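# Insert drive module into lit slot and latch it

## Task

Push the drive module fully into its slot in the drive row, the slot beneath the blue light, then push its latch handle down until it locks lying flat. It only counts if the module and latch stay put on their own, without the robot holding them. Afterwards release everything and move the grippers away.

## Robot and tools

Robot: two arms, left_arm and right_arm, each with six joints and a parallel gripper. Positions are reported in one shared world frame in metres: origin on the table surface midway between the arms, +z up, +x pointing out across the table, and left_arm sitting on the +y side. The arm names do not correspond to the left or right of any picture.

execute_actions takes "actions", a list holding at most one item, plus an optional "pictures" flag. An empty list moves nothing and just reports the state, with images. An item with "rows" is a motion: "rows" is a list of 1 to 15 rows, "steps" is 1 to 15 control steps (default 15, each 1/30 s). Every row is used for one step; if rows run out, the final row keeps being used. A motion must last at least 6 steps. An item with only "steps" (up to 300) is a wait that sends nothing new. Images come back only for an empty list or when "pictures": true. A refused call does nothing at all.

Each row is always 14 numbers, covering both arms even if only one should move: left_arm waist, shoulder, elbow, wrist pitch, wrist yaw, wrist roll, opening, then the same seven for right_arm. The joint values are absolute target angles in radians (the same numbers as in Joint positions), not offsets from the current angle. Allowed ranges per arm: waist -2.618 to 3.054, shoulder 0.000 to 3.142, elbow 0.000 to 3.142, wrist pitch -1.571 to 1.571, wrist yaw -1.571 to 1.571, wrist roll -2.094 to 2.094. A target more than 0.036 rad beyond a range end, and farther out than the joint currently is, gets the call refused; true joint ends may sit up to 0.036 rad either side of those figures, and a target beyond the true end is clipped there, reported by a "joint sent to its limit" line (possibly referring to an earlier action). Opening is a unitless value from -1 (closed) to +1 (fully open, 0.094 m between pads).

Motion details: joints move at limited speed. Per step, each target is kept within a lead of the measured angle: 0.202 rad waist, 0.258 shoulder, 0.238 elbow, 0.573 wrist pitch, 0.522 wrist yaw and roll. If targets would move a gripper more than 70 mm from where it is, all that arm's targets are pulled back proportionally. Friction may leave a joint up to about 0.031 rad short, and changes smaller than that may not happen. Arms keep heading for the last row while you think or wait, until everything has nearly stopped or a step is HELD; then only a new action drives further. The simulation runs while replies are being written. The result of an action is read 6 steps before it ends; those last steps run afterwards, before the next action begins.

Gripping: grip_measured gives the measured finger opening on the same -1..1 scale; readings may be off by about 1 mm. To hold something, command an opening about 0.03 below grip_measured for a firm hold, less below for a gentle one. Pad force tops out around 50 to 62 N (less for parts under about 2 mm thick). Fingers point along the gripper's +z axis and close along its y axis; end_effector_position is the point between the pads, roughly 1 cm short of the fingertips.

Result lines: the state line lists, for left_arm and right_arm, end_effector_position (m) and end_effector_quat_wxyz in the world frame; the printed position can be off, more so at long reach. Joint positions and Joint velocities give one block per arm, joints in row order (rad, rad/s) followed by the pad gap (m, m/s). "joint command not followed" means the clearance check altered or blocked some targets; the rest of the row still ran. HELD marks steps where your row, or part of it, was not sent. MOTOR HOT appears from 75 °C when holding loads; at 90 °C that arm is halted for 10 seconds, and at 100 °C its motors and gripper go limp and the arm drops; these show as OVER-TEMPERATURE FAULT lines. Avoid long heavy holds.

zoom_image gives an enlarged view of part of a camera's latest image: "camera" is one of cam_high, cam_low, cam_left_wrist, cam_right_wrist; "region" is [x0, y0, x1, y1] in pixels from the top-left corner, at most 504 by 504. All four cameras produce 504x504 images, returned in that order. cam_high looks down from high on the far side (around x 0.34, y 1.37, z 0.77); cam_low looks from low in front (around x 1.21, z 0.24); the two wrist cameras ride on the grippers.

show_instructions takes no arguments and shows the reference pages. finished_scene takes "scene", the current scene's number; it ends and grades that scene permanently, so call it only once the module and latch stay in place by themselves and the grippers are open and withdrawn.

Things to avoid: knocking or placing anything off the table (automatic failure), dropping or slipping the module, slamming or shoving hard, and letting the two arms collide or push on each other. Expect occasional brief tugs on a held part or nudges to loose objects. Fast, smooth, low-effort motion is preferred.

Each tool is called after "Request:" as a command line: name --argument value for each argument, lists and objects as JSON in quotes; but a table of rows of numbers goes row by row, as --pt "numbers of a row", without its own name.

## Session

Request:
execute_actions --actions '[]'

Scene clock: 0.00 s of 5300.00 s.
left_arm: end_effector_position=(+0.4925, +0.4385, +0.2827) grip_measured=+1.000 end_effector_quat_wxyz=(+0.176, +0.182, +0.860, +0.443) | right_arm: end_effector_position=(+0.2129, +0.2390, +0.1956) grip_measured=+1.000 end_effector_quat_wxyz=(+0.331, -0.542, +0.534, +0.558)
Joint positions: left_arm=[-0.13   1.882  1.931 -0.999 -0.835  0.597  0.094] | right_arm=[ 0.772  1.971  1.253  0.472 -0.858  0.056  0.094]
Joint velocities: left_arm=[ 0.002 -0.022 -0.027 -0.051  0.007 -0.037  0.   ] | right_arm=[-0.022  0.007  0.007 -0.022  0.007 -0.037  0.   ]
camera_calibration (this result's frames):
cam_left_wrist: T_world_to_cam=[[-0.127324, -0.534488, -0.83553, 0.534298], [-0.989505, 0.126475, 0.0698814, 0.451447], [0.0683229, 0.835659, -0.544982, -0.128186], [0, 0, 0, 1]] pos_world=[0.523496, 0.335599, 0.345016]
cam_right_wrist: T_world_to_cam=[[0.887416, 0.149262, -0.436134, -0.132076], [-0.153185, -0.796869, -0.58441, 0.370623], [-0.434772, 0.585424, -0.68429, 0.18578], [0, 0, 0, 1]] pos_world=[0.254752, 0.206292, 0.28612]

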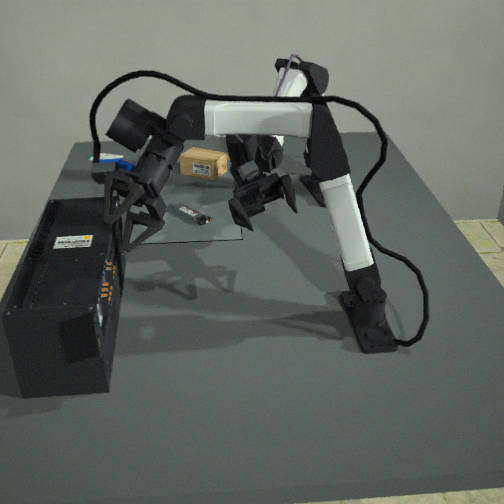

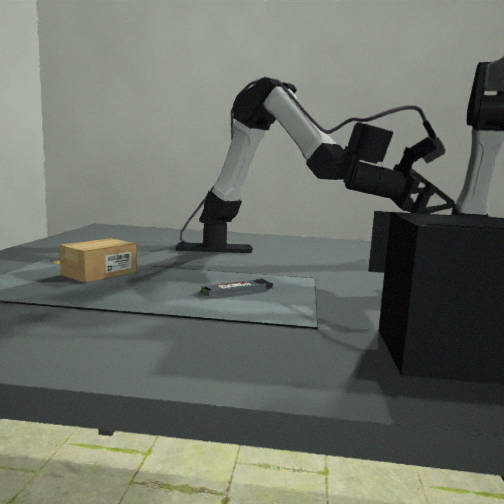

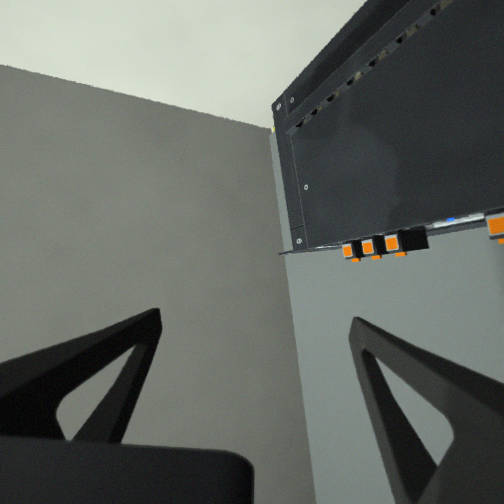

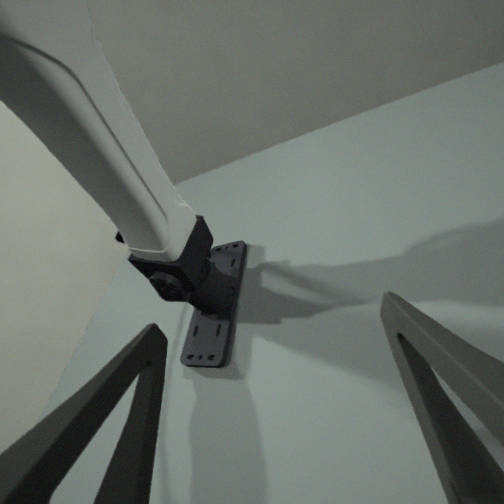

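Request:
zoom_image --camera "cam_high" --region '[150, 180, 250, 250]'

Request:
zoom_image --camera "cam_low" --region '[180, 255, 300, 320]'

Region (150, 180, 250, 250) of cam_high's 504x504 image, scaled by 5.040, with more detail than that image has; it fills the top 353 rows of this view, and the rest is white.

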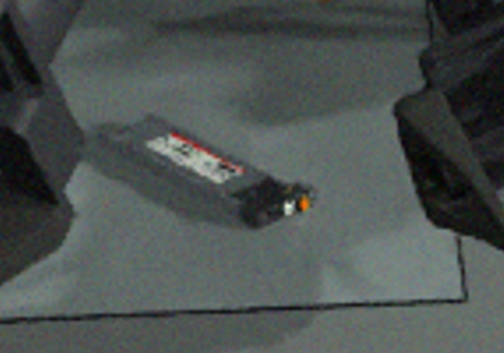

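Region (180, 255, 300, 320) of cam_low's 504x504 image, scaled by 4.200, with more detail than that image has; it fills the top 273 rows of this view, and the rest is white.

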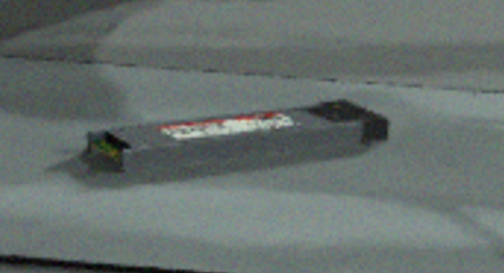

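Request:
execute_actions --actions '[{"rows":[[-0.13,1.85,1.9,-0.9,-0.7,0.5,1,0.65,1.85,1.2,0.4,-0.7,0.05,1],[-0.15,1.8,1.85,-0.8,-0.5,0.3,1,0.5,1.7,1.15,0.3,-0.5,0.05,1],[-0.2,1.75,1.75,-0.6,-0.11,-0.09,1,-0.9,1.0,1.0,-0.3,0,0,1]],"steps":15}]'

Request:
execute_actions --actions '[{"rows":[[-0.4,1.75,1.7,-0.6,-0.11,-0.09,1,-0.9,1.0,1.0,-0.3,0,0,1]],"steps":15}]'

Scene clock: 2.87 s of 5300.00 s.
left_arm: end_effector_position=(+0.5305, +0.3167, +0.2762) grip_measured=+1.000 end_effector_quat_wxyz=(+0.422, +0.050, +0.899, +0.101) | right_arm: end_effector_position=(+0.3316, +0.1031, +0.1794) grip_measured=+1.000 end_effector_quat_wxyz=(+0.388, -0.387, +0.749, +0.371)
Joint positions: left_arm=[-0.203  1.774  1.77  -0.7   -0.275  0.064  0.094] | right_arm=[ 0.513  1.67   1.071  0.099 -0.488  0.036  0.094]
Joint velocities: left_arm=[-0.115 -0.051  0.002  0.623  1.15  -1.033  0.   ] | right_arm=[-1.048 -1.092 -0.388 -1.267  1.429 -0.095  0.   ]
Steps of this call (steps 1 to 77: nothing new was sent; steps 78 to 86: the first 9 steps of this action). Readings (joint positions):
78: left_arm=[-0.130 1.881 1.928 -0.990 -0.819 0.583] | right_arm=[0.764 1.960 1.247 0.463 -0.840 0.055]
79: left_arm=[-0.130 1.870 1.911 -0.959 -0.771 0.538] | right_arm=[0.748 1.935 1.226 0.441 -0.812 0.055]
81: left_arm=[-0.145 1.821 1.825 -0.851 -0.603 0.363] | right_arm=[0.691 1.861 1.172 0.353 -0.726 0.049]
85: left_arm=[-0.197 1.777 1.770 -0.722 -0.317 0.101] | right_arm=[0.550 1.707 1.085 0.145 -0.538 0.038]
86: the state above

Scene clock: 3.37 s of 5300.00 s.
left_arm: end_effector_position=(+0.5078, +0.1797, +0.2656) grip_measured=+1.000 end_effector_quat_wxyz=(+0.432, +0.119, +0.892, -0.050) | right_arm: end_effector_position=(+0.3795, -0.2714, +0.3478) grip_measured=+1.000 end_effector_quat_wxyz=(+0.627, +0.000, +0.779, +0.018)
Joint positions: left_arm=[-0.423  1.768  1.712 -0.62  -0.116 -0.076  0.094] | right_arm=[-0.23   1.014  1.026 -0.227 -0.073  0.014  0.094]
Joint velocities: left_arm=[ 0.095 -0.007  0.002  0.007 -0.081 -0.037  0.   ] | right_arm=[-2.161 -0.686 -0.012 -0.242  0.344 -0.022  0.   ]
Steps of this call (steps 1 to 6: the last 6 steps of your previous action; steps 7 to 15: the first 9 steps of this action). Readings (joint positions):
7: left_arm=[-0.218 1.771 1.764 -0.631 -0.162 -0.052] | right_arm=[0.222 1.375 1.028 -0.127 -0.223 0.025]
8: left_arm=[-0.244 1.768 1.755 -0.626 -0.162 -0.058] | right_arm=[0.176 1.327 1.026 -0.147 -0.198 0.023]
10: left_arm=[-0.328 1.768 1.734 -0.620 -0.153 -0.067] | right_arm=[0.081 1.227 1.026 -0.180 -0.155 0.021]
14: left_arm=[-0.423 1.768 1.712 -0.620 -0.118 -0.075] | right_arm=[-0.155 1.042 1.026 -0.222 -0.088 0.015]
15: the state above

Request:
execute_actions --actions '[{"rows":[[-0.48,1.78,1.7,-0.5,-0.11,-0.09,1,-0.9,1.0,1.0,-0.3,0,0,1],[-0.54,1.8,1.69,-0.4,-0.11,-0.09,1,-0.9,1.0,1.0,-0.3,0,0,1],[-0.6,1.83,1.68,-0.3,-0.11,-0.09,1,-0.9,1.0,1.0,-0.3,0,0,1],[-0.66,1.86,1.67,-0.2,-0.11,-0.09,1,-0.9,1.0,1.0,-0.3,0,0,1],[-0.72,1.9,1.66,-0.1,-0.11,-0.09,1,-0.9,1.0,1.0,-0.3,0,0,1],[-0.78,1.94,1.65,-0.04,-0.11,-0.09,1,-0.9,1.0,1.0,-0.3,0,0,1],[-0.84,1.98,1.64,-0.04,-0.11,-0.09,1,-0.9,1.0,1.0,-0.3,0,0,1],[-0.89,2.02,1.62,-0.04,-0.11,-0.09,1,-0.9,1.0,1.0,-0.3,0,0,1],[-0.94,2.06,1.61,-0.04,-0.11,-0.09,1,-0.9,1.0,1.0,-0.3,0,0,1],[-0.98,2.1,1.6,-0.04,-0.11,-0.09,1,-0.9,1.0,1.0,-0.3,0,0,1],[-1.01,2.14,1.58,-0.04,-0.11,-0.09,1,-0.9,1.0,1.0,-0.3,0,0,1],[-1.03,2.17,1.57,-0.04,-0.11,-0.09,1,-0.9,1.0,1.0,-0.3,0,0,1],[-1.04,2.2,1.56,-0.04,-0.11,-0.09,1,-0.9,1.0,1.0,-0.3,0,0,1],[-1.04,2.22,1.555,-0.04,-0.11,-0.09,0.4,-0.9,1.0,1.0,-0.3,0,0,1]],"steps":15}]'

Request:
execute_actions --actions '[{"steps":20}]' --pictures true

Scene clock: 4.10 s of 5300.00 s.
left_arm: end_effector_position=(+0.4899, +0.0218, +0.2664) grip_measured=+1.000 end_effector_quat_wxyz=(+0.501, +0.215, +0.826, -0.141) | right_arm: end_effector_position=(+0.2832, -0.5008, +0.3327) grip_measured=+1.000 end_effector_quat_wxyz=(+0.566, +0.283, +0.745, -0.210)
Joint positions: left_arm=[-0.695  1.885  1.702 -0.296 -0.123 -0.085  0.094] | right_arm=[-0.9    0.991  1.011 -0.294  0.     0.008  0.094]
Joint velocities: left_arm=[-0.96   0.681 -0.164  0.769 -0.007  0.007  0.   ] | right_arm=[-0.022 -0.007 -0.002 -0.051  0.066 -0.007  0.   ]
Steps of this call (steps 1 to 6: the last 6 steps of your previous action; steps 7 to 13: the robot went on to your last target; steps 14 to 22: the first 9 steps of this action). Readings (joint positions):
14: left_arm=[-0.412 1.768 1.712 -0.610 -0.118 -0.083] | right_arm=[-0.900 0.991 1.011 -0.292 0.000 0.009]
15: left_arm=[-0.429 1.771 1.710 -0.582 -0.122 -0.084] | right_arm=[-0.900 0.991 1.011 -0.292 0.000 0.009]
17: left_arm=[-0.496 1.785 1.709 -0.501 -0.124 -0.085] | right_arm=[-0.900 0.991 1.011 -0.293 0.000 0.008]
21: left_arm=[-0.659 1.860 1.707 -0.327 -0.124 -0.085] | right_arm=[-0.900 0.991 1.011 -0.293 0.000 0.008]
22: the state above

Scene clock: 4.77 s of 5300.00 s.
left_arm: end_effector_position=(+0.3520, -0.1335, +0.0417) grip_measured=+0.402 end_effector_quat_wxyz=(+0.361, +0.396, +0.829, -0.163) | right_arm: end_effector_position=(+0.2831, -0.5008, +0.3326) grip_measured=+1.000 end_effector_quat_wxyz=(+0.566, +0.283, +0.745, -0.210)
Joint positions: left_arm=[-1.049  2.241  1.552 -0.073 -0.112 -0.084  0.066] | right_arm=[-0.9    0.991  1.011 -0.294  0.     0.008  0.094]
Joint velocities: left_arm=[ 0.056 -0.002 -0.002  0.081  0.022 -0.051 -0.001] | right_arm=[ 0.002 -0.012 -0.007 -0.007 -0.022  0.051  0.   ]
Kept back: nothing.
Steps of this call (steps 1 to 6: the last 6 steps of your previous action; steps 7 to 20: the robot went on to your last target). Readings (joint positions):
1: left_arm=[-0.728 1.911 1.696 -0.272 -0.123 -0.085] | right_arm=[-0.900 0.991 1.011 -0.294 0.000 0.008]
2: left_arm=[-0.760 1.938 1.689 -0.252 -0.123 -0.085] | right_arm=[-0.900 0.991 1.011 -0.294 0.000 0.008]
4: left_arm=[-0.817 1.996 1.671 -0.221 -0.123 -0.085] | right_arm=[-0.900 0.991 1.011 -0.294 0.000 0.008]
8: left_arm=[-0.927 2.112 1.627 -0.170 -0.123 -0.085] | right_arm=[-0.900 0.991 1.011 -0.294 0.000 0.008]
20: the state above
camera_calibration (this result's frames):
cam_left_wrist: T_world_to_cam=[[-0.752039, -0.658894, -0.0172097, 0.17851], [-0.603927, 0.699291, -0.382445, 0.361273], [0.264025, -0.27722, -0.923818, 0.0264912], [0, 0, 0, 1]] pos_world=[0.345435, -0.127672, 0.165712]
cam_right_wrist: T_world_to_cam=[[-0.694636, -0.687481, -0.211783, -0.0699483], [-0.49229, 0.668968, -0.556895, 0.69284], [0.52453, -0.28258, -0.803129, 0.0763729], [0, 0, 0, 1]] pos_world=[0.25243, -0.489994, 0.432362]

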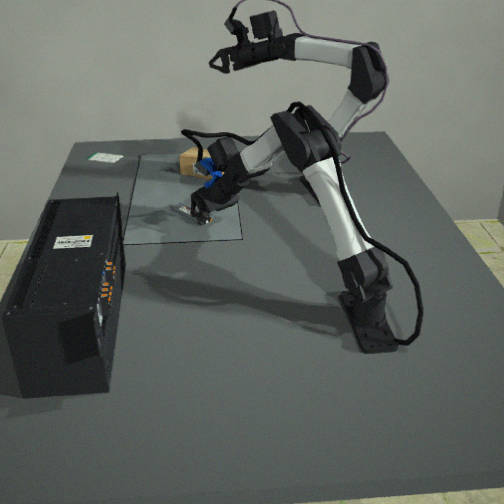

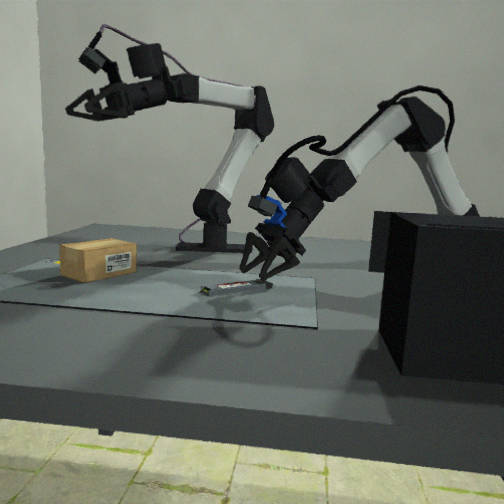

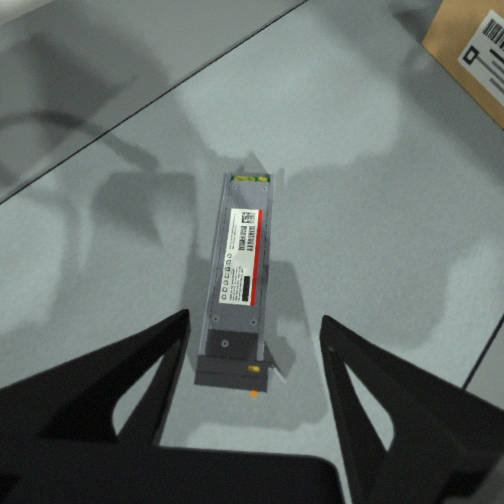

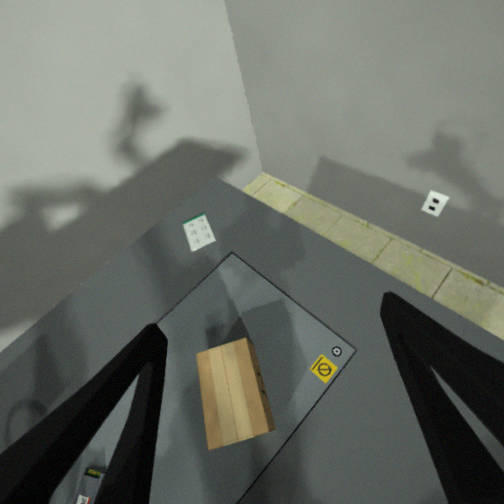

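Request:
execute_actions --actions '[{"rows":[[-1.02,2.23,1.59,0.0,-0.04,-0.035,0.4,-0.9,1.0,1.0,-0.3,0,0,1],[-1.0,2.24,1.61,0.03,-0.04,-0.035,0.4,-0.9,1.0,1.0,-0.3,0,0,1],[-0.998,2.25,1.63,0.03,-0.04,-0.035,0.4,-0.9,1.0,1.0,-0.3,0,0,1],[-0.998,2.27,1.65,0.03,-0.04,-0.035,0.4,-0.9,1.0,1.0,-0.3,0,0,1],[-0.998,2.29,1.67,0.03,-0.04,-0.035,0.4,-0.9,1.0,1.0,-0.3,0,0,1],[-0.998,2.31,1.69,0.03,-0.04,-0.035,0.4,-0.9,1.0,1.0,-0.3,0,0,1],[-0.998,2.325,1.7,0.03,-0.04,-0.035,0.4,-0.9,1.0,1.0,-0.3,0,0,1],[-0.998,2.34,1.708,0.03,-0.04,-0.035,0.4,-0.9,1.0,1.0,-0.3,0,0,1],[-0.998,2.352,1.708,0.03,-0.04,-0.035,0.4,-0.9,1.0,1.0,-0.3,0,0,1],[-0.998,2.364,1.708,0.03,-0.04,-0.035,0.4,-0.9,1.0,1.0,-0.3,0,0,1],[-0.998,2.374,1.708,0.03,-0.04,-0.035,0.4,-0.9,1.0,1.0,-0.3,0,0,1],[-0.998,2.382,1.708,0.03,-0.04,-0.035,0.4,-0.9,1.0,1.0,-0.3,0,0,1],[-0.998,2.388,1.708,0.03,-0.04,-0.035,0.4,-0.9,1.0,1.0,-0.3,0,0,1]],"steps":15}]'

Request:
execute_actions --actions '[{"steps":15}]' --pictures true

Scene clock: 5.97 s of 5300.00 s.
left_arm: end_effector_position=(+0.3948, -0.1577, +0.0776) grip_measured=+0.402 end_effector_quat_wxyz=(+0.418, +0.381, +0.799, -0.202) | right_arm: end_effector_position=(+0.2831, -0.5008, +0.3326) grip_measured=+1.000 end_effector_quat_wxyz=(+0.566, +0.283, +0.745, -0.210)
Joint positions: left_arm=[-0.999  2.301  1.685  0.01  -0.064 -0.048  0.066] | right_arm=[-0.9    0.991  1.011 -0.294  0.     0.008  0.094]
Joint velocities: left_arm=[0.061 0.33  0.266 0.227 0.037 0.037 0.001] | right_arm=[-0.012  0.012  0.002  0.066 -0.051 -0.007  0.   ]
Steps of this call (steps 1 to 27: the robot went on to your last target; steps 28 to 36: the first 9 steps of this action). Readings (joint positions):
28: left_arm=[-1.044 2.241 1.553 -0.058 -0.103 -0.078] | right_arm=[-0.900 0.991 1.011 -0.294 0.000 0.008]
29: left_arm=[-1.040 2.241 1.558 -0.052 -0.091 -0.070] | right_arm=[-0.900 0.991 1.011 -0.294 0.000 0.008]
31: left_arm=[-1.026 2.248 1.586 -0.040 -0.075 -0.060] | right_arm=[-0.900 0.991 1.011 -0.294 0.000 0.008]
35: left_arm=[-1.001 2.290 1.673 0.001 -0.065 -0.049] | right_arm=[-0.900 0.991 1.011 -0.294 0.000 0.008]
36: the state above

Scene clock: 6.47 s of 5300.00 s.
left_arm: end_effector_position=(+0.3927, -0.1569, +0.0266) grip_measured=+0.402 end_effector_quat_wxyz=(+0.389, +0.394, +0.812, -0.188) | right_arm: end_effector_position=(+0.2831, -0.5008, +0.3326) grip_measured=+1.000 end_effector_quat_wxyz=(+0.566, +0.283, +0.745, -0.210)
Joint positions: left_arm=[-0.998  2.394  1.694  0.021 -0.054 -0.042  0.066] | right_arm=[-0.9    0.991  1.011 -0.294  0.     0.008  0.094]
Joint velocities: left_arm=[ 0.017  0.002 -0.002 -0.007 -0.007 -0.037  0.   ] | right_arm=[-0.007 -0.002 -0.007 -0.022 -0.022  0.051  0.   ]
Kept back: nothing.
Steps of this call (steps 1 to 6: the last 6 steps of your previous action; steps 7 to 15: the robot went on to your last target). Readings (joint positions):
1: left_arm=[-0.998 2.313 1.691 0.017 -0.063 -0.047] | right_arm=[-0.900 0.991 1.011 -0.294 0.000 0.008]
2: left_arm=[-0.998 2.325 1.694 0.021 -0.061 -0.046] | right_arm=[-0.900 0.991 1.011 -0.294 0.000 0.008]
4: left_arm=[-0.998 2.351 1.694 0.023 -0.058 -0.044] | right_arm=[-0.900 0.991 1.011 -0.294 0.000 0.008]
8: left_arm=[-0.998 2.391 1.694 0.020 -0.055 -0.043] | right_arm=[-0.900 0.991 1.011 -0.294 0.000 0.008]
15: the state above
camera_calibration (this result's frames):
cam_left_wrist: T_world_to_cam=[[-0.764573, -0.644537, 0.000314319, 0.20015], [-0.574727, 0.681541, -0.45298, 0.384004], [0.291748, -0.346517, -0.89152, -0.027307], [0, 0, 0, 1]] pos_world=[0.381693, -0.142173, 0.149538]
cam_right_wrist: T_world_to_cam=[[-0.694636, -0.687481, -0.211783, -0.0699483], [-0.49229, 0.668968, -0.556895, 0.69284], [0.52453, -0.28258, -0.803129, 0.0763729], [0, 0, 0, 1]] pos_world=[0.25243, -0.489994, 0.432362]

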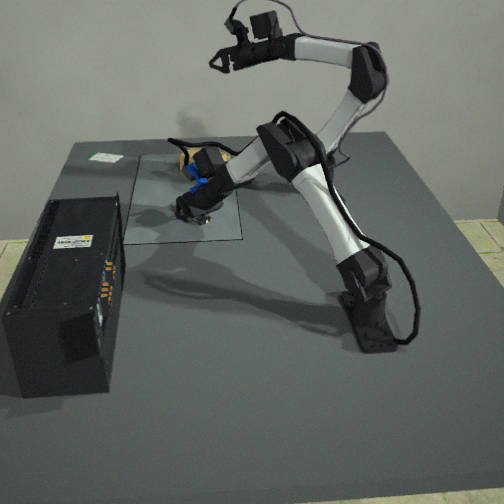

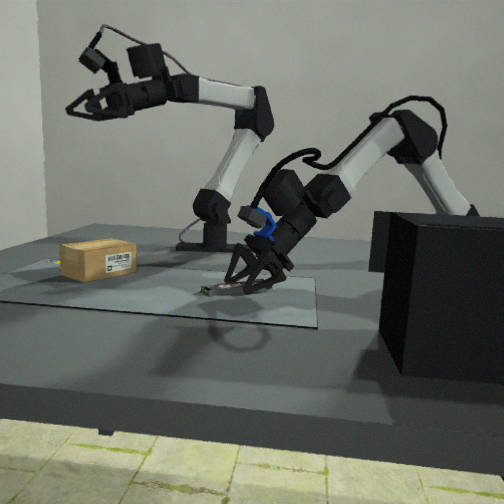

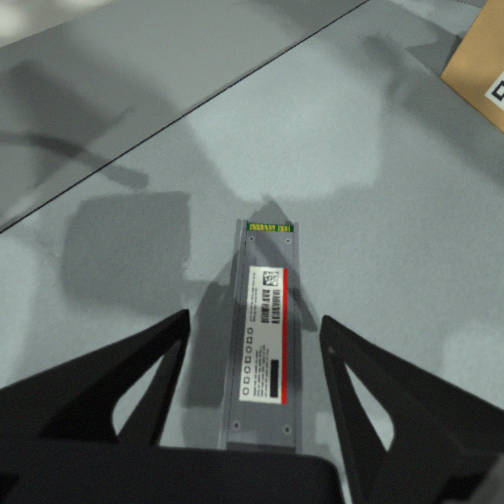

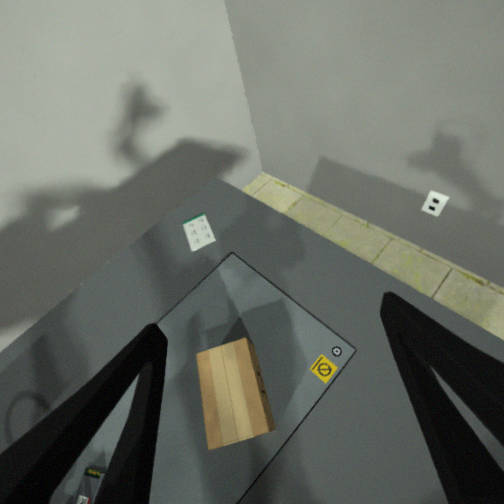

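Request:
execute_actions --actions '[{"rows":[[-0.998,2.388,1.708,-0.01,-0.015,-0.02,0.3,-0.9,1.0,1.0,-0.3,0,0,1],[-0.998,2.388,1.708,-0.045,-0.015,-0.02,0.1,-0.9,1.0,1.0,-0.3,0,0,1]],"steps":15}]'

Request:
execute_actions --actions '[{"steps":10}]' --pictures true

Request:
zoom_image --camera "cam_low" --region '[180, 235, 310, 310]'

Scene clock: 7.07 s of 5300.00 s.
left_arm: end_effector_position=(+0.3890, -0.1571, +0.0241) grip_measured=+0.102 end_effector_quat_wxyz=(+0.380, +0.403, +0.810, -0.190) | right_arm: end_effector_position=(+0.2831, -0.5008, +0.3326) grip_measured=+1.000 end_effector_quat_wxyz=(+0.566, +0.283, +0.745, -0.210)
Joint positions: left_arm=[-0.998  2.394  1.694  0.008 -0.035 -0.031  0.052] | right_arm=[-0.9    0.991  1.011 -0.294  0.     0.008  0.094]
Joint velocities: left_arm=[ 0.012  0.007  0.012 -0.066 -0.066  0.007  0.   ] | right_arm=[ 0.002 -0.002 -0.007  0.081 -0.051 -0.066  0.   ]
Steps of this call (steps 1 to 9: the robot went on to your last target; steps 10 to 18: the first 9 steps of this action). Readings (joint positions):
10: left_arm=[-0.998 2.394 1.694 0.019 -0.050 -0.040] | right_arm=[-0.900 0.991 1.011 -0.294 0.000 0.008]
11: left_arm=[-0.998 2.394 1.694 0.013 -0.046 -0.037] | right_arm=[-0.900 0.991 1.011 -0.294 0.000 0.008]
13: left_arm=[-0.998 2.394 1.694 0.008 -0.038 -0.034] | right_arm=[-0.900 0.991 1.011 -0.294 0.000 0.008]
17: left_arm=[-0.998 2.394 1.694 0.008 -0.035 -0.032] | right_arm=[-0.900 0.991 1.011 -0.294 0.000 0.008]
18: the state above

Scene clock: 7.40 s of 5300.00 s.
left_arm: end_effector_position=(+0.3890, -0.1571, +0.0241) grip_measured=+0.102 end_effector_quat_wxyz=(+0.381, +0.403, +0.810, -0.190) | right_arm: end_effector_position=(+0.2831, -0.5008, +0.3326) grip_measured=+1.000 end_effector_quat_wxyz=(+0.566, +0.283, +0.745, -0.210)
Joint positions: left_arm=[-0.998  2.394  1.694  0.008 -0.035 -0.03   0.052] | right_arm=[-0.9    0.991  1.011 -0.294  0.     0.008  0.094]
Joint velocities: left_arm=[ 0.002 -0.017 -0.007  0.022 -0.022 -0.051 -0.   ] | right_arm=[-0.027 -0.007  0.007 -0.051 -0.022  0.007  0.   ]
Kept back: nothing.
Steps of this call (steps 1 to 6: the last 6 steps of your previous action; steps 7 to 10: the robot went on to your last target). Readings (joint positions):
1: left_arm=[-0.998 2.394 1.694 0.008 -0.035 -0.031] | right_arm=[-0.900 0.991 1.011 -0.294 0.000 0.008]
2: left_arm=[-0.998 2.394 1.694 0.008 -0.035 -0.031] | right_arm=[-0.900 0.991 1.011 -0.294 0.000 0.008]
4: left_arm=[-0.998 2.394 1.694 0.008 -0.035 -0.030] | right_arm=[-0.900 0.991 1.011 -0.294 0.000 0.008]
8: left_arm=[-0.998 2.394 1.694 0.008 -0.035 -0.030] | right_arm=[-0.900 0.991 1.011 -0.294 0.000 0.008]
10: the state above
camera_calibration (this result's frames):
cam_left_wrist: T_world_to_cam=[[-0.77837, -0.627802, 0.00209157, 0.205101], [-0.564258, 0.698118, -0.440731, 0.379103], [0.275231, -0.344232, -0.897637, -0.0216502], [0, 0, 0, 1]] pos_world=[0.379515, -0.143349, 0.147219]
cam_right_wrist: T_world_to_cam=[[-0.694636, -0.687481, -0.211783, -0.0699483], [-0.49229, 0.668968, -0.556895, 0.69284], [0.52453, -0.28258, -0.803129, 0.0763729], [0, 0, 0, 1]] pos_world=[0.25243, -0.489994, 0.432362]

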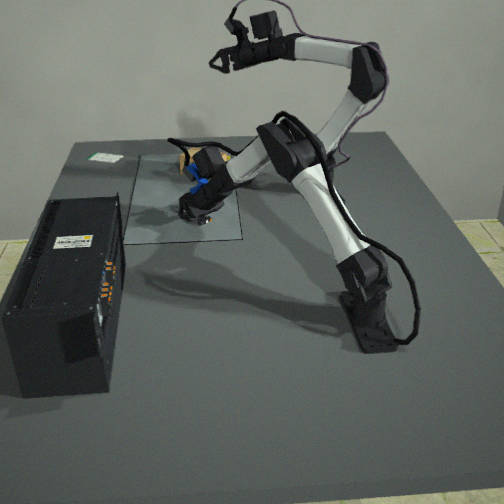

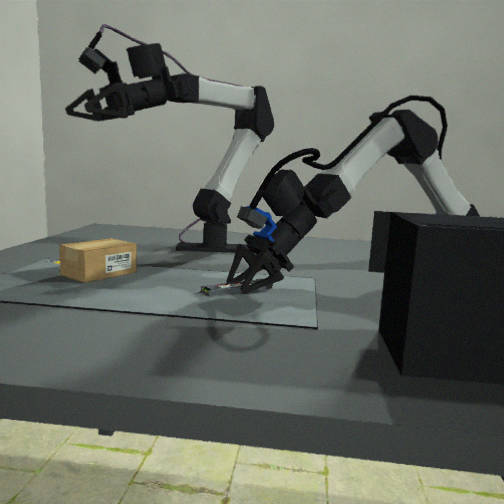

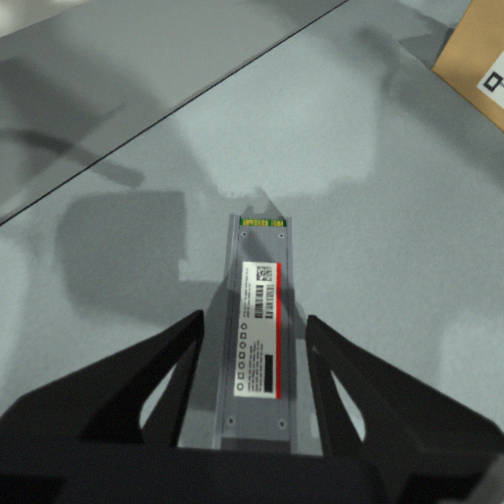

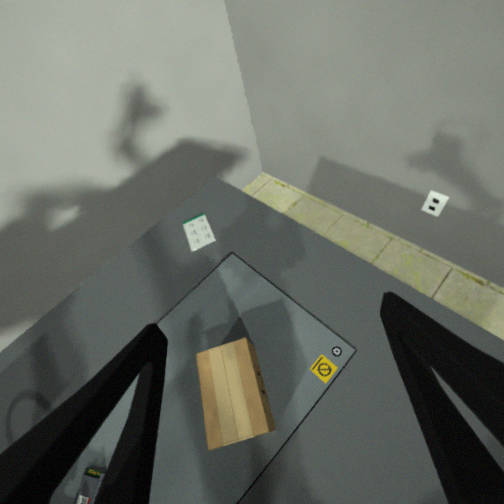

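Region (180, 235, 310, 310) of cam_low's 504x504 image, scaled by 3.877, with more detail than that image has; it fills the top 291 rows of this view, and the rest is white.

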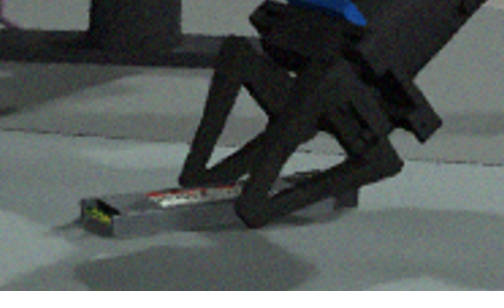

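Touching the mat. Close.

Request:
execute_actions --actions '[{"rows":[[-0.998,2.388,1.708,0.0,-0.015,-0.02,0.0,-0.9,1.0,1.0,-0.3,0,0,1],[-0.998,2.388,1.708,0.0,-0.015,-0.02,-0.1,-0.9,1.0,1.0,-0.3,0,0,1],[-0.998,2.388,1.708,0.0,-0.015,-0.02,-0.17,-0.9,1.0,1.0,-0.3,0,0,1],[-0.998,2.388,1.708,0.0,-0.015,-0.02,-0.22,-0.9,1.0,1.0,-0.3,0,0,1],[-0.998,2.388,1.708,0.0,-0.015,-0.02,-0.26,-0.9,1.0,1.0,-0.3,0,0,1],[-0.998,2.388,1.708,0.0,-0.015,-0.02,-0.29,-0.9,1.0,1.0,-0.3,0,0,1],[-0.998,2.388,1.708,0.0,-0.015,-0.02,-0.31,-0.9,1.0,1.0,-0.3,0,0,1],[-0.998,2.388,1.708,0.0,-0.015,-0.02,-0.33,-0.9,1.0,1.0,-0.3,0,0,1]],"steps":15}]'

Request:
execute_actions --actions '[{"rows":[[-0.998,2.37,1.708,0.0,-0.015,-0.02,-0.33,-0.9,1.0,1.0,-0.3,0,0,1],[-0.998,2.35,1.708,0.0,-0.015,-0.02,-0.33,-0.9,1.0,1.0,-0.3,0,0,1],[-0.998,2.32,1.7,0.0,-0.015,-0.02,-0.33,-0.9,1.0,1.0,-0.3,0,0,1],[-0.998,2.29,1.69,0.0,-0.015,-0.02,-0.33,-0.9,1.0,1.0,-0.3,0,0,1],[-0.998,2.26,1.68,0.0,-0.015,-0.02,-0.33,-0.9,1.0,1.0,-0.3,0,0,1],[-0.998,2.23,1.67,0.0,-0.015,-0.02,-0.33,-0.9,1.0,1.0,-0.3,0,0,1],[-0.998,2.2,1.66,0.0,-0.015,-0.02,-0.33,-0.9,1.0,1.0,-0.3,0,0,1],[-0.998,2.17,1.65,0.0,-0.015,-0.02,-0.33,-0.9,1.0,1.0,-0.3,0,0,1],[-0.998,2.15,1.65,0.0,-0.015,-0.02,-0.33,-0.9,1.0,1.0,-0.3,0,0,1]],"steps":15}]' --pictures true

Scene clock: 8.13 s of 5300.00 s.
left_arm: end_effector_position=(+0.3881, -0.1582, +0.0245) grip_measured=-0.288 end_effector_quat_wxyz=(+0.380, +0.406, +0.808, -0.193) | right_arm: end_effector_position=(+0.2831, -0.5008, +0.3326) grip_measured=+1.000 end_effector_quat_wxyz=(+0.566, +0.283, +0.745, -0.210)
Joint positions: left_arm=[-0.998  2.394  1.694  0.01  -0.027 -0.028  0.033] | right_arm=[-0.9    0.991  1.011 -0.294  0.     0.008  0.094]
Joint velocities: left_arm=[-0.022 -0.017  0.012 -0.007  0.095  0.066 -0.   ] | right_arm=[-0.007 -0.002 -0.002 -0.022 -0.066  0.007  0.   ]
Steps of this call (steps 1 to 13: the robot went on to your last target; steps 14 to 22: the first 9 steps of this action). Readings (joint positions):
14: left_arm=[-0.998 2.394 1.694 0.009 -0.034 -0.030] | right_arm=[-0.900 0.991 1.011 -0.294 0.000 0.008]
15: left_arm=[-0.998 2.394 1.694 0.010 -0.032 -0.030] | right_arm=[-0.900 0.991 1.011 -0.294 0.000 0.008]
17: left_arm=[-0.998 2.394 1.694 0.010 -0.030 -0.028] | right_arm=[-0.900 0.991 1.011 -0.294 0.000 0.008]
21: left_arm=[-0.998 2.394 1.694 0.010 -0.027 -0.028] | right_arm=[-0.900 0.991 1.011 -0.294 0.000 0.008]
22: the state above

Scene clock: 8.63 s of 5300.00 s.
left_arm: end_effector_position=(+0.3849, -0.1535, +0.0929) grip_measured=-0.288 end_effector_quat_wxyz=(+0.411, +0.398, +0.793, -0.210) | right_arm: end_effector_position=(+0.2831, -0.5008, +0.3326) grip_measured=+1.000 end_effector_quat_wxyz=(+0.566, +0.283, +0.745, -0.210)
Joint positions: left_arm=[-0.998  2.246  1.659 -0.024 -0.027 -0.027  0.033] | right_arm=[-0.9    0.991  1.011 -0.294  0.     0.008  0.094]
Joint velocities: left_arm=[-0.002 -0.945 -0.1    0.022 -0.051 -0.007  0.   ] | right_arm=[ 0.002  0.002 -0.007  0.022  0.037  0.022  0.   ]
Steps of this call (steps 1 to 6: the last 6 steps of your previous action; steps 7 to 15: the first 9 steps of this action). Readings (joint positions):
7: left_arm=[-0.998 2.394 1.694 0.010 -0.027 -0.028] | right_arm=[-0.900 0.991 1.011 -0.294 0.000 0.008]
8: left_arm=[-0.998 2.392 1.694 0.010 -0.027 -0.028] | right_arm=[-0.900 0.991 1.011 -0.294 0.000 0.008]
10: left_arm=[-0.998 2.377 1.693 -0.003 -0.027 -0.027] | right_arm=[-0.900 0.991 1.011 -0.294 0.000 0.008]
14: left_arm=[-0.998 2.279 1.664 -0.022 -0.027 -0.027] | right_arm=[-0.900 0.991 1.011 -0.294 0.000 0.008]
15: the state above
camera_calibration (this result's frames):
cam_left_wrist: T_world_to_cam=[[-0.783924, -0.620772, 0.0102718, 0.206455], [-0.53737, 0.67013, -0.512015, 0.396626], [0.310961, -0.406901, -0.858915, 0.0155301], [0, 0, 0, 1]] pos_world=[0.370151, -0.131311, 0.214297]
cam_right_wrist: T_world_to_cam=[[-0.694636, -0.687481, -0.211783, -0.0699483], [-0.49229, 0.668968, -0.556895, 0.69284], [0.52453, -0.28258, -0.803129, 0.0763729], [0, 0, 0, 1]] pos_world=[0.25243, -0.489994, 0.432362]

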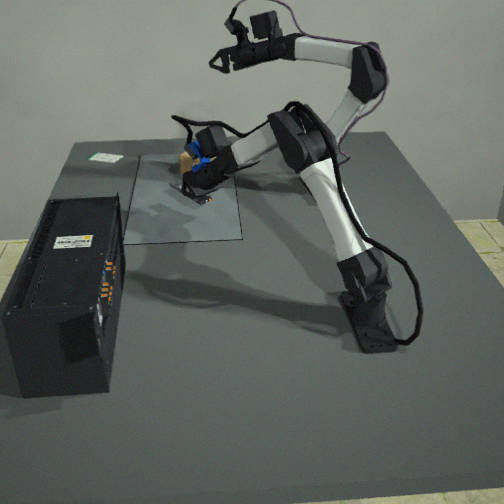

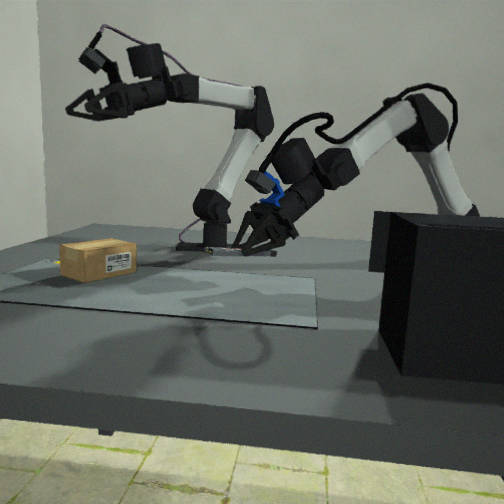

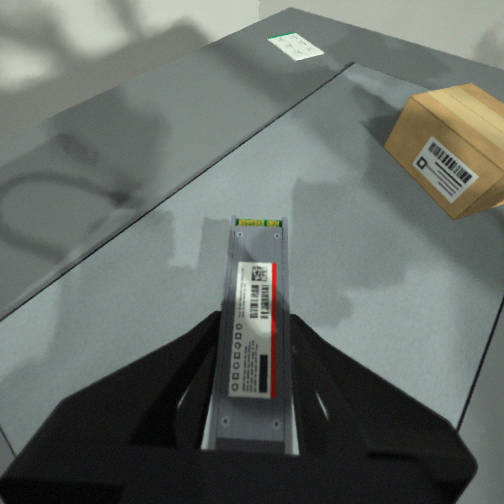

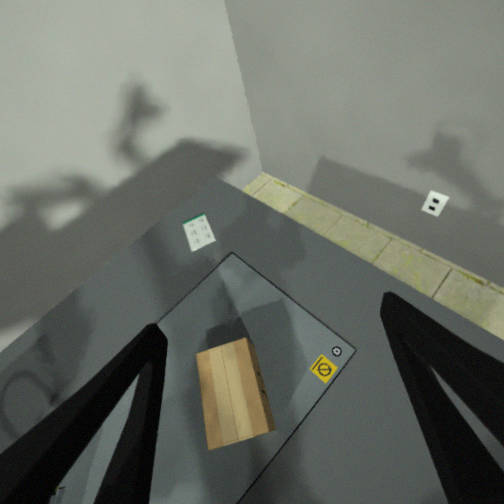

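Request:
execute_actions --actions '[{"rows":[[-0.99,2.12,1.62,0.15,0.1,-0.15,-0.33,-0.9,1.0,1.0,-0.3,0,0,1],[-0.98,2.09,1.6,0.3,0.2,-0.3,-0.33,-0.9,1.0,1.0,-0.3,0,0,1],[-0.96,2.06,1.57,0.45,0.3,-0.45,-0.33,-0.9,1.0,1.0,-0.3,0,0,1],[-0.94,2.03,1.53,0.6,0.4,-0.6,-0.33,-0.9,1.0,1.0,-0.3,0,0,1],[-0.92,2.0,1.49,0.75,0.5,-0.75,-0.33,-0.9,1.0,1.0,-0.3,0,0,1],[-0.9,1.97,1.45,0.9,0.65,-0.9,-0.33,-0.9,1.0,1.0,-0.3,0,0,1],[-0.87,1.94,1.41,1.05,0.8,-1.1,-0.33,-0.9,1.0,1.0,-0.3,0,0,1],[-0.84,1.91,1.37,1.26,1.0,-1.3,-0.33,-0.9,1.0,1.0,-0.3,0,0,1],[-0.81,1.88,1.33,1.26,1.2,-1.58,-0.33,-0.9,1.0,1.0,-0.3,0,0,1],[-0.78,1.86,1.29,1.26,1.2,-1.58,-0.33,-0.9,1.0,1.0,-0.3,0,0,1],[-0.75,1.84,1.25,1.26,1.2,-1.58,-0.33,-0.9,1.0,1.0,-0.3,0,0,1],[-0.72,1.82,1.21,1.26,1.2,-1.58,-0.33,-0.9,1.0,1.0,-0.3,0,0,1],[-0.69,1.81,1.17,1.26,1.2,-1.58,-0.33,-0.9,1.0,1.0,-0.3,0,0,1],[-0.66,1.81,1.13,1.26,1.2,-1.58,-0.33,-0.9,1.0,1.0,-0.3,0,0,1],[-0.63,1.81,1.1,1.26,1.2,-1.58,-0.33,-0.9,1.0,1.0,-0.3,0,0,1]],"steps":15}]'

Request:
execute_actions --actions '[{"rows":[[-0.6,1.81,1.05,1.26,1.2,-1.58,-0.33,-0.9,1.0,1.0,-0.3,0,0,1]],"steps":12}]'

Scene clock: 9.80 s of 5300.00 s.
left_arm: end_effector_position=(+0.3605, -0.1582, +0.2296) grip_measured=-0.288 end_effector_quat_wxyz=(+0.409, +0.272, +0.706, -0.511) | right_arm: end_effector_position=(+0.2831, -0.5008, +0.3326) grip_measured=+1.000 end_effector_quat_wxyz=(+0.566, +0.283, +0.745, -0.210)
Joint positions: left_arm=[-0.929  2.045  1.47   0.42   0.359 -0.473  0.033] | right_arm=[-0.9    0.991  1.011 -0.294  0.     0.008  0.094]
Joint velocities: left_arm=[ 0.486 -0.681 -0.886  1.458  1.531 -1.443  0.001] | right_arm=[-0.002 -0.007  0.002 -0.007  0.007 -0.007  0.   ]
Steps of this call (steps 1 to 6: the last 6 steps of your previous action; steps 7 to 26: the robot went on to your last target; steps 27 to 35: the first 9 steps of this action). Readings (joint positions):
27: left_arm=[-0.997 2.148 1.652 0.008 -0.012 -0.044] | right_arm=[-0.900 0.991 1.011 -0.294 0.000 0.008]
28: left_arm=[-0.995 2.145 1.638 0.050 0.021 -0.086] | right_arm=[-0.900 0.991 1.011 -0.294 0.000 0.008]
30: left_arm=[-0.987 2.130 1.596 0.157 0.108 -0.202] | right_arm=[-0.900 0.991 1.011 -0.294 0.000 0.008]
34: left_arm=[-0.946 2.067 1.499 0.369 0.306 -0.422] | right_arm=[-0.900 0.991 1.011 -0.294 0.000 0.008]
35: the state above

Scene clock: 10.20 s of 5300.00 s.
left_arm: end_effector_position=(+0.3392, -0.0072, +0.2960) grip_measured=-0.288 end_effector_quat_wxyz=(-0.182, -0.189, -0.616, +0.742) | right_arm: end_effector_position=(+0.2831, -0.5008, +0.3326) grip_measured=+1.000 end_effector_quat_wxyz=(+0.566, +0.283, +0.745, -0.210)
Joint positions: left_arm=[-0.578  1.831  1.064  1.113  1.051 -1.335  0.033] | right_arm=[-0.9    0.991  1.011 -0.294  0.     0.008  0.094]
Joint velocities: left_arm=[ 0.017  0.007 -0.178  0.681  0.901 -1.634  0.001] | right_arm=[-0.007 -0.002 -0.002  0.007  0.007  0.051  0.   ]
Steps of this call (steps 1 to 6: the last 6 steps of your previous action; steps 7 to 12: the first 6 steps of this action). Readings (joint positions):
7: left_arm=[-0.709 1.867 1.197 0.869 0.791 -0.916] | right_arm=[-0.900 0.991 1.011 -0.294 0.000 0.008]
8: left_arm=[-0.664 1.847 1.147 0.945 0.867 -1.012] | right_arm=[-0.900 0.991 1.011 -0.294 0.000 0.008]
10: left_arm=[-0.597 1.831 1.085 1.053 0.981 -1.201] | right_arm=[-0.900 0.991 1.011 -0.294 0.000 0.008]
12: the state above

Request:
execute_actions --actions '[{"rows":[[-0.52,1.81,1.0,1.26,1.2,-1.58,-0.33,-0.85,1.0,1.0,-0.34,0,0,1],[-0.44,1.81,0.95,1.26,1.2,-1.58,-0.33,-0.8,1.0,1.05,-0.34,0,0,1],[-0.36,1.81,0.9,1.26,1.2,-1.58,-0.33,-0.72,1.05,1.1,-0.34,0,0,1],[-0.28,1.81,0.85,1.26,1.2,-1.58,-0.33,-0.64,1.1,1.15,-0.34,0,0,1],[-0.2,1.81,0.8,1.26,1.2,-1.58,-0.33,-0.56,1.15,1.2,-0.34,0,0,1],[-0.12,1.81,0.75,1.26,1.2,-1.58,-0.33,-0.48,1.2,1.25,-0.34,0,0,1],[-0.04,1.81,0.7,1.26,1.2,-1.58,-0.33,-0.4,1.25,1.3,-0.34,0,0,1],[0.04,1.81,0.66,1.26,1.2,-1.58,-0.33,-0.32,1.3,1.35,-0.34,0,0,1],[0.12,1.81,0.63,1.26,1.2,-1.58,-0.33,-0.24,1.35,1.4,-0.34,0,0,1],[0.2,1.81,0.6,1.26,1.2,-1.58,-0.33,-0.16,1.4,1.45,-0.34,0,0,1],[0.27,1.81,0.58,1.26,1.2,-1.58,-0.33,-0.08,1.4,1.45,-0.34,0,0,1],[0.33,1.81,0.57,1.26,1.2,-1.58,-0.33,0,1.4,1.45,-0.34,0,0,1],[0.38,1.81,0.565,1.26,1.2,-1.58,-0.33,0.08,1.4,1.45,-0.34,0,0,1],[0.42,1.81,0.565,1.26,1.2,-1.58,-0.33,0.16,1.4,1.45,-0.34,0,0,1],[0.45,1.81,0.565,1.26,1.2,-1.58,-0.33,0.24,1.4,1.45,-0.34,0,0,1]],"steps":15}]'

Request:
execute_actions --actions '[{"rows":[[0.46,1.81,0.565,1.26,1.2,-1.58,-0.33,0.3,1.45,1.5,-0.34,0,0,-1],[0.47,1.81,0.565,1.26,1.2,-1.58,-0.33,0.36,1.5,1.55,-0.34,0,0,-1],[0.48,1.81,0.565,1.26,1.2,-1.58,-0.33,0.42,1.55,1.6,-0.34,0,0,-1],[0.49,1.81,0.565,1.26,1.2,-1.58,-0.33,0.48,1.6,1.65,-0.34,0,0,-1],[0.495,1.81,0.565,1.26,1.2,-1.58,-0.33,0.54,1.65,1.7,-0.34,0,0,-1],[0.495,1.81,0.565,1.26,1.2,-1.58,-0.33,0.6,1.7,1.75,-0.34,0,0,-1],[0.495,1.81,0.565,1.26,1.2,-1.58,-0.33,0.65,1.75,1.8,-0.34,0,0,-1],[0.495,1.81,0.565,1.26,1.2,-1.58,-0.33,0.69,1.8,1.85,-0.34,0,0,-1],[0.495,1.81,0.565,1.26,1.2,-1.58,-0.33,0.72,1.85,1.9,-0.34,0,0,-1],[0.495,1.81,0.565,1.26,1.2,-1.58,-0.33,0.74,1.9,1.94,-0.34,0,0,-1],[0.495,1.81,0.565,1.26,1.2,-1.58,-0.33,0.74,1.95,1.97,-0.34,0,0,-1],[0.495,1.81,0.565,1.26,1.2,-1.58,-0.33,0.74,1.98,1.98,-0.34,0,0,-1],[0.495,1.81,0.565,1.26,1.2,-1.58,-0.33,0.74,2.01,1.98,-0.34,0,0,-1]],"steps":15}]'

Request:
execute_actions --actions '[{"steps":22}]' --pictures true

Scene clock: 11.47 s of 5300.00 s.
left_arm: end_effector_position=(+0.3890, +0.1388, +0.2053) grip_measured=-0.288 end_effector_quat_wxyz=(+0.135, -0.020, +0.684, -0.716) | right_arm: end_effector_position=(+0.4096, -0.3749, +0.3707) grip_measured=+1.000 end_effector_quat_wxyz=(+0.598, +0.110, +0.789, -0.081)
Joint positions: left_arm=[-0.187  1.821  0.745  1.246  1.19  -1.572  0.033] | right_arm=[-0.446  1.23   1.291 -0.335  0.01   0.008  0.094]
Joint velocities: left_arm=[ 1.8    0.012 -1.297 -0.037 -0.608 -0.022 -0.001] | right_arm=[ 1.712  1.346  1.35   0.051 -0.037 -0.095  0.   ]
Steps of this call (steps 1 to 6: the last 6 steps of your previous action; steps 7 to 29: the robot went on to your last target; steps 30 to 38: the first 9 steps of this action). Readings (joint positions):
30: left_arm=[-0.588 1.830 1.054 1.234 1.193 -1.572] | right_arm=[-0.895 0.991 1.011 -0.298 0.002 0.008]
31: left_arm=[-0.568 1.826 1.034 1.240 1.196 -1.572] | right_arm=[-0.875 0.991 1.014 -0.307 0.005 0.008]
33: left_arm=[-0.481 1.821 0.970 1.247 1.200 -1.572] | right_arm=[-0.778 1.017 1.055 -0.336 0.013 0.008]
37: left_arm=[-0.249 1.821 0.792 1.246 1.199 -1.572] | right_arm=[-0.508 1.183 1.243 -0.338 0.011 0.008]
38: the state above

Scene clock: 11.97 s of 5300.00 s.
left_arm: end_effector_position=(+0.4233, +0.4073, +0.1572) grip_measured=-0.288 end_effector_quat_wxyz=(+0.324, -0.322, +0.629, -0.629) | right_arm: end_effector_position=(+0.4493, +0.0336, +0.3819) grip_measured=-0.976 end_effector_quat_wxyz=(+0.574, -0.234, +0.764, +0.180)
Joint positions: left_arm=[ 0.502  1.821  0.578  1.249  1.151 -1.573  0.033] | right_arm=[ 0.424  1.688  1.747 -0.338  0.006  0.007  0.001]
Joint velocities: left_arm=[ 0.017  0.007  0.017 -0.081  0.256 -0.037  0.   ] | right_arm=[ 1.238  1.243  1.277  0.095  0.066 -0.051 -0.01 ]
Steps of this call (steps 1 to 6: the last 6 steps of your previous action; steps 7 to 15: the first 9 steps of this action). Readings (joint positions):
7: left_arm=[0.352 1.821 0.624 1.243 1.049 -1.573] | right_arm=[-0.006 1.414 1.428 -0.335 0.009 0.007]
8: left_arm=[0.415 1.821 0.624 1.246 1.045 -1.573] | right_arm=[0.058 1.432 1.449 -0.344 0.008 0.007]
10: left_arm=[0.489 1.821 0.609 1.249 1.077 -1.573] | right_arm=[0.175 1.491 1.523 -0.348 0.007 0.007]
14: left_arm=[0.503 1.821 0.578 1.249 1.141 -1.573] | right_arm=[0.378 1.646 1.702 -0.340 0.006 0.007]
15: the state above

Scene clock: 12.70 s of 5300.00 s.
left_arm: end_effector_position=(+0.4198, +0.4025, +0.1572) grip_measured=-0.288 end_effector_quat_wxyz=(+0.313, -0.311, +0.634, -0.635) | right_arm: end_effector_position=(+0.3805, +0.2214, +0.2927) grip_measured=-0.981 end_effector_quat_wxyz=(+0.485, -0.374, +0.751, +0.246)
Joint positions: left_arm=[ 0.502  1.821  0.578  1.249  1.186 -1.573  0.033] | right_arm=[ 0.743  2.031  1.961 -0.351 -0.004  0.006  0.001]
Joint velocities: left_arm=[ 0.012  0.012 -0.012 -0.037  0.022 -0.051  0.002] | right_arm=[-0.012 -0.002  0.002 -0.022 -0.022 -0.037 -0.001]
Kept back: nothing.
Steps of this call (steps 1 to 6: the last 6 steps of your previous action; steps 7 to 22: the robot went on to your last target). Readings (joint positions):
1: left_arm=[0.502 1.821 0.578 1.249 1.158 -1.573] | right_arm=[0.468 1.731 1.790 -0.336 0.006 0.007]
2: left_arm=[0.502 1.821 0.578 1.249 1.164 -1.573] | right_arm=[0.510 1.774 1.829 -0.333 0.006 0.007]
4: left_arm=[0.502 1.821 0.578 1.249 1.172 -1.573] | right_arm=[0.590 1.852 1.888 -0.328 0.006 0.007]
8: left_arm=[0.502 1.821 0.578 1.249 1.181 -1.573] | right_arm=[0.726 1.986 1.952 -0.327 0.004 0.007]
22: the state above
camera_calibration (this result's frames):
cam_left_wrist: T_world_to_cam=[[0.0295585, 0.00164183, 0.999562, -0.169154], [-0.880983, -0.472387, 0.0268278, 0.595071], [0.472224, -0.88139, -0.0125166, 0.276351], [0, 0, 0, 1]] pos_world=[0.398748, 0.524954, 0.156574]
cam_right_wrist: T_world_to_cam=[[0.72113, -0.663607, -0.19899, -0.0619911], [-0.672107, -0.600437, -0.4333, 0.548726], [0.16806, 0.446208, -0.879008, 0.193848], [0, 0, 0, 1]] pos_world=[0.380928, 0.201841, 0.395822]

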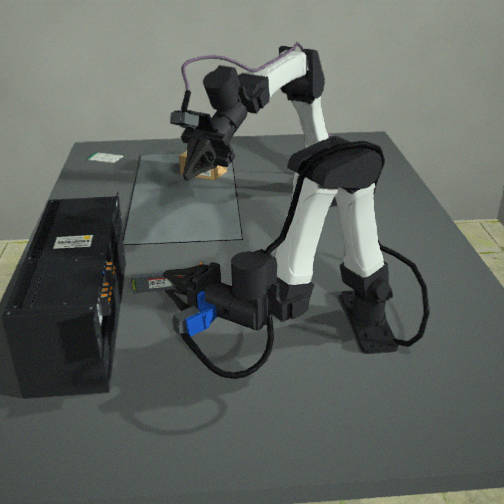

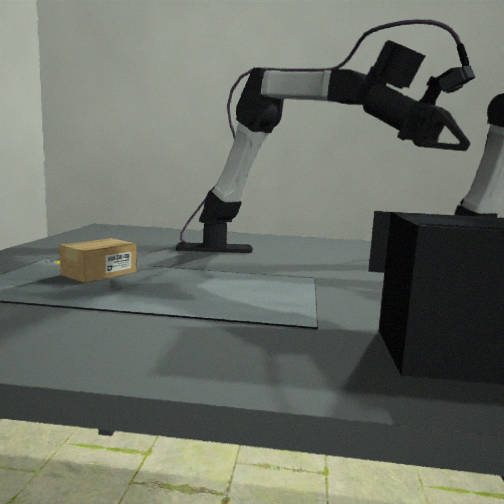

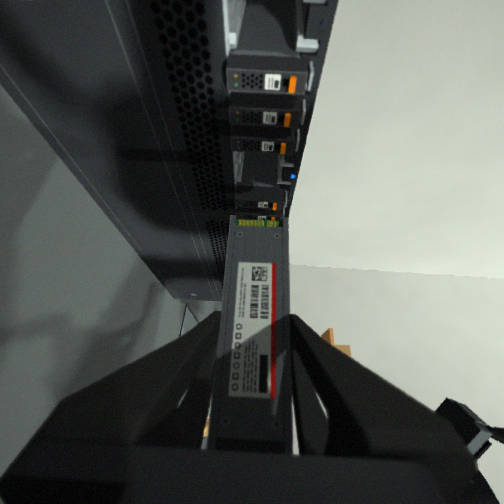

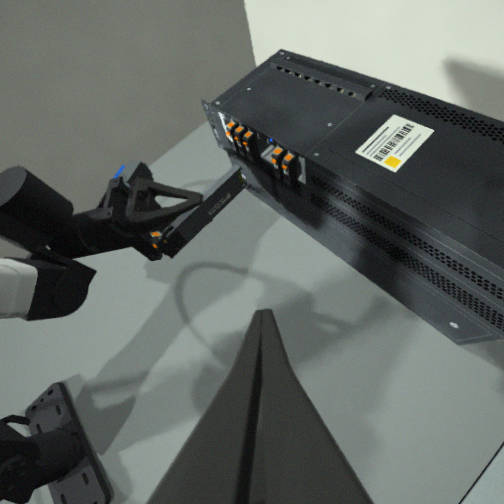

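Request:
zoom_image --camera "cam_left_wrist" --region '[190, 40, 350, 260]'

Request:
zoom_image --camera "cam_right_wrist" --region '[140, 90, 330, 270]'

Region (190, 40, 350, 260) of cam_left_wrist's 504x504 image, scaled by 2.291, with more detail than that image has; it fills the left 367 columns of this view, and the rest is white.

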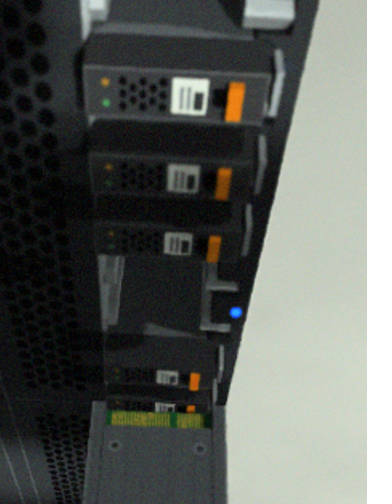

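Region (140, 90, 330, 270) of cam_right_wrist's 504x504 image, scaled by 2.653, with more detail than that image has; it fills the top 477 rows of this view, and the rest is white.

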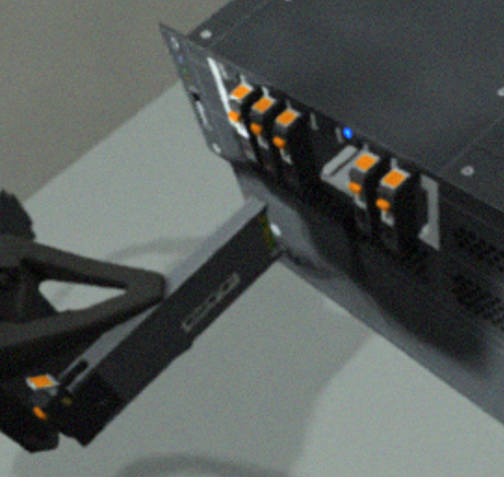

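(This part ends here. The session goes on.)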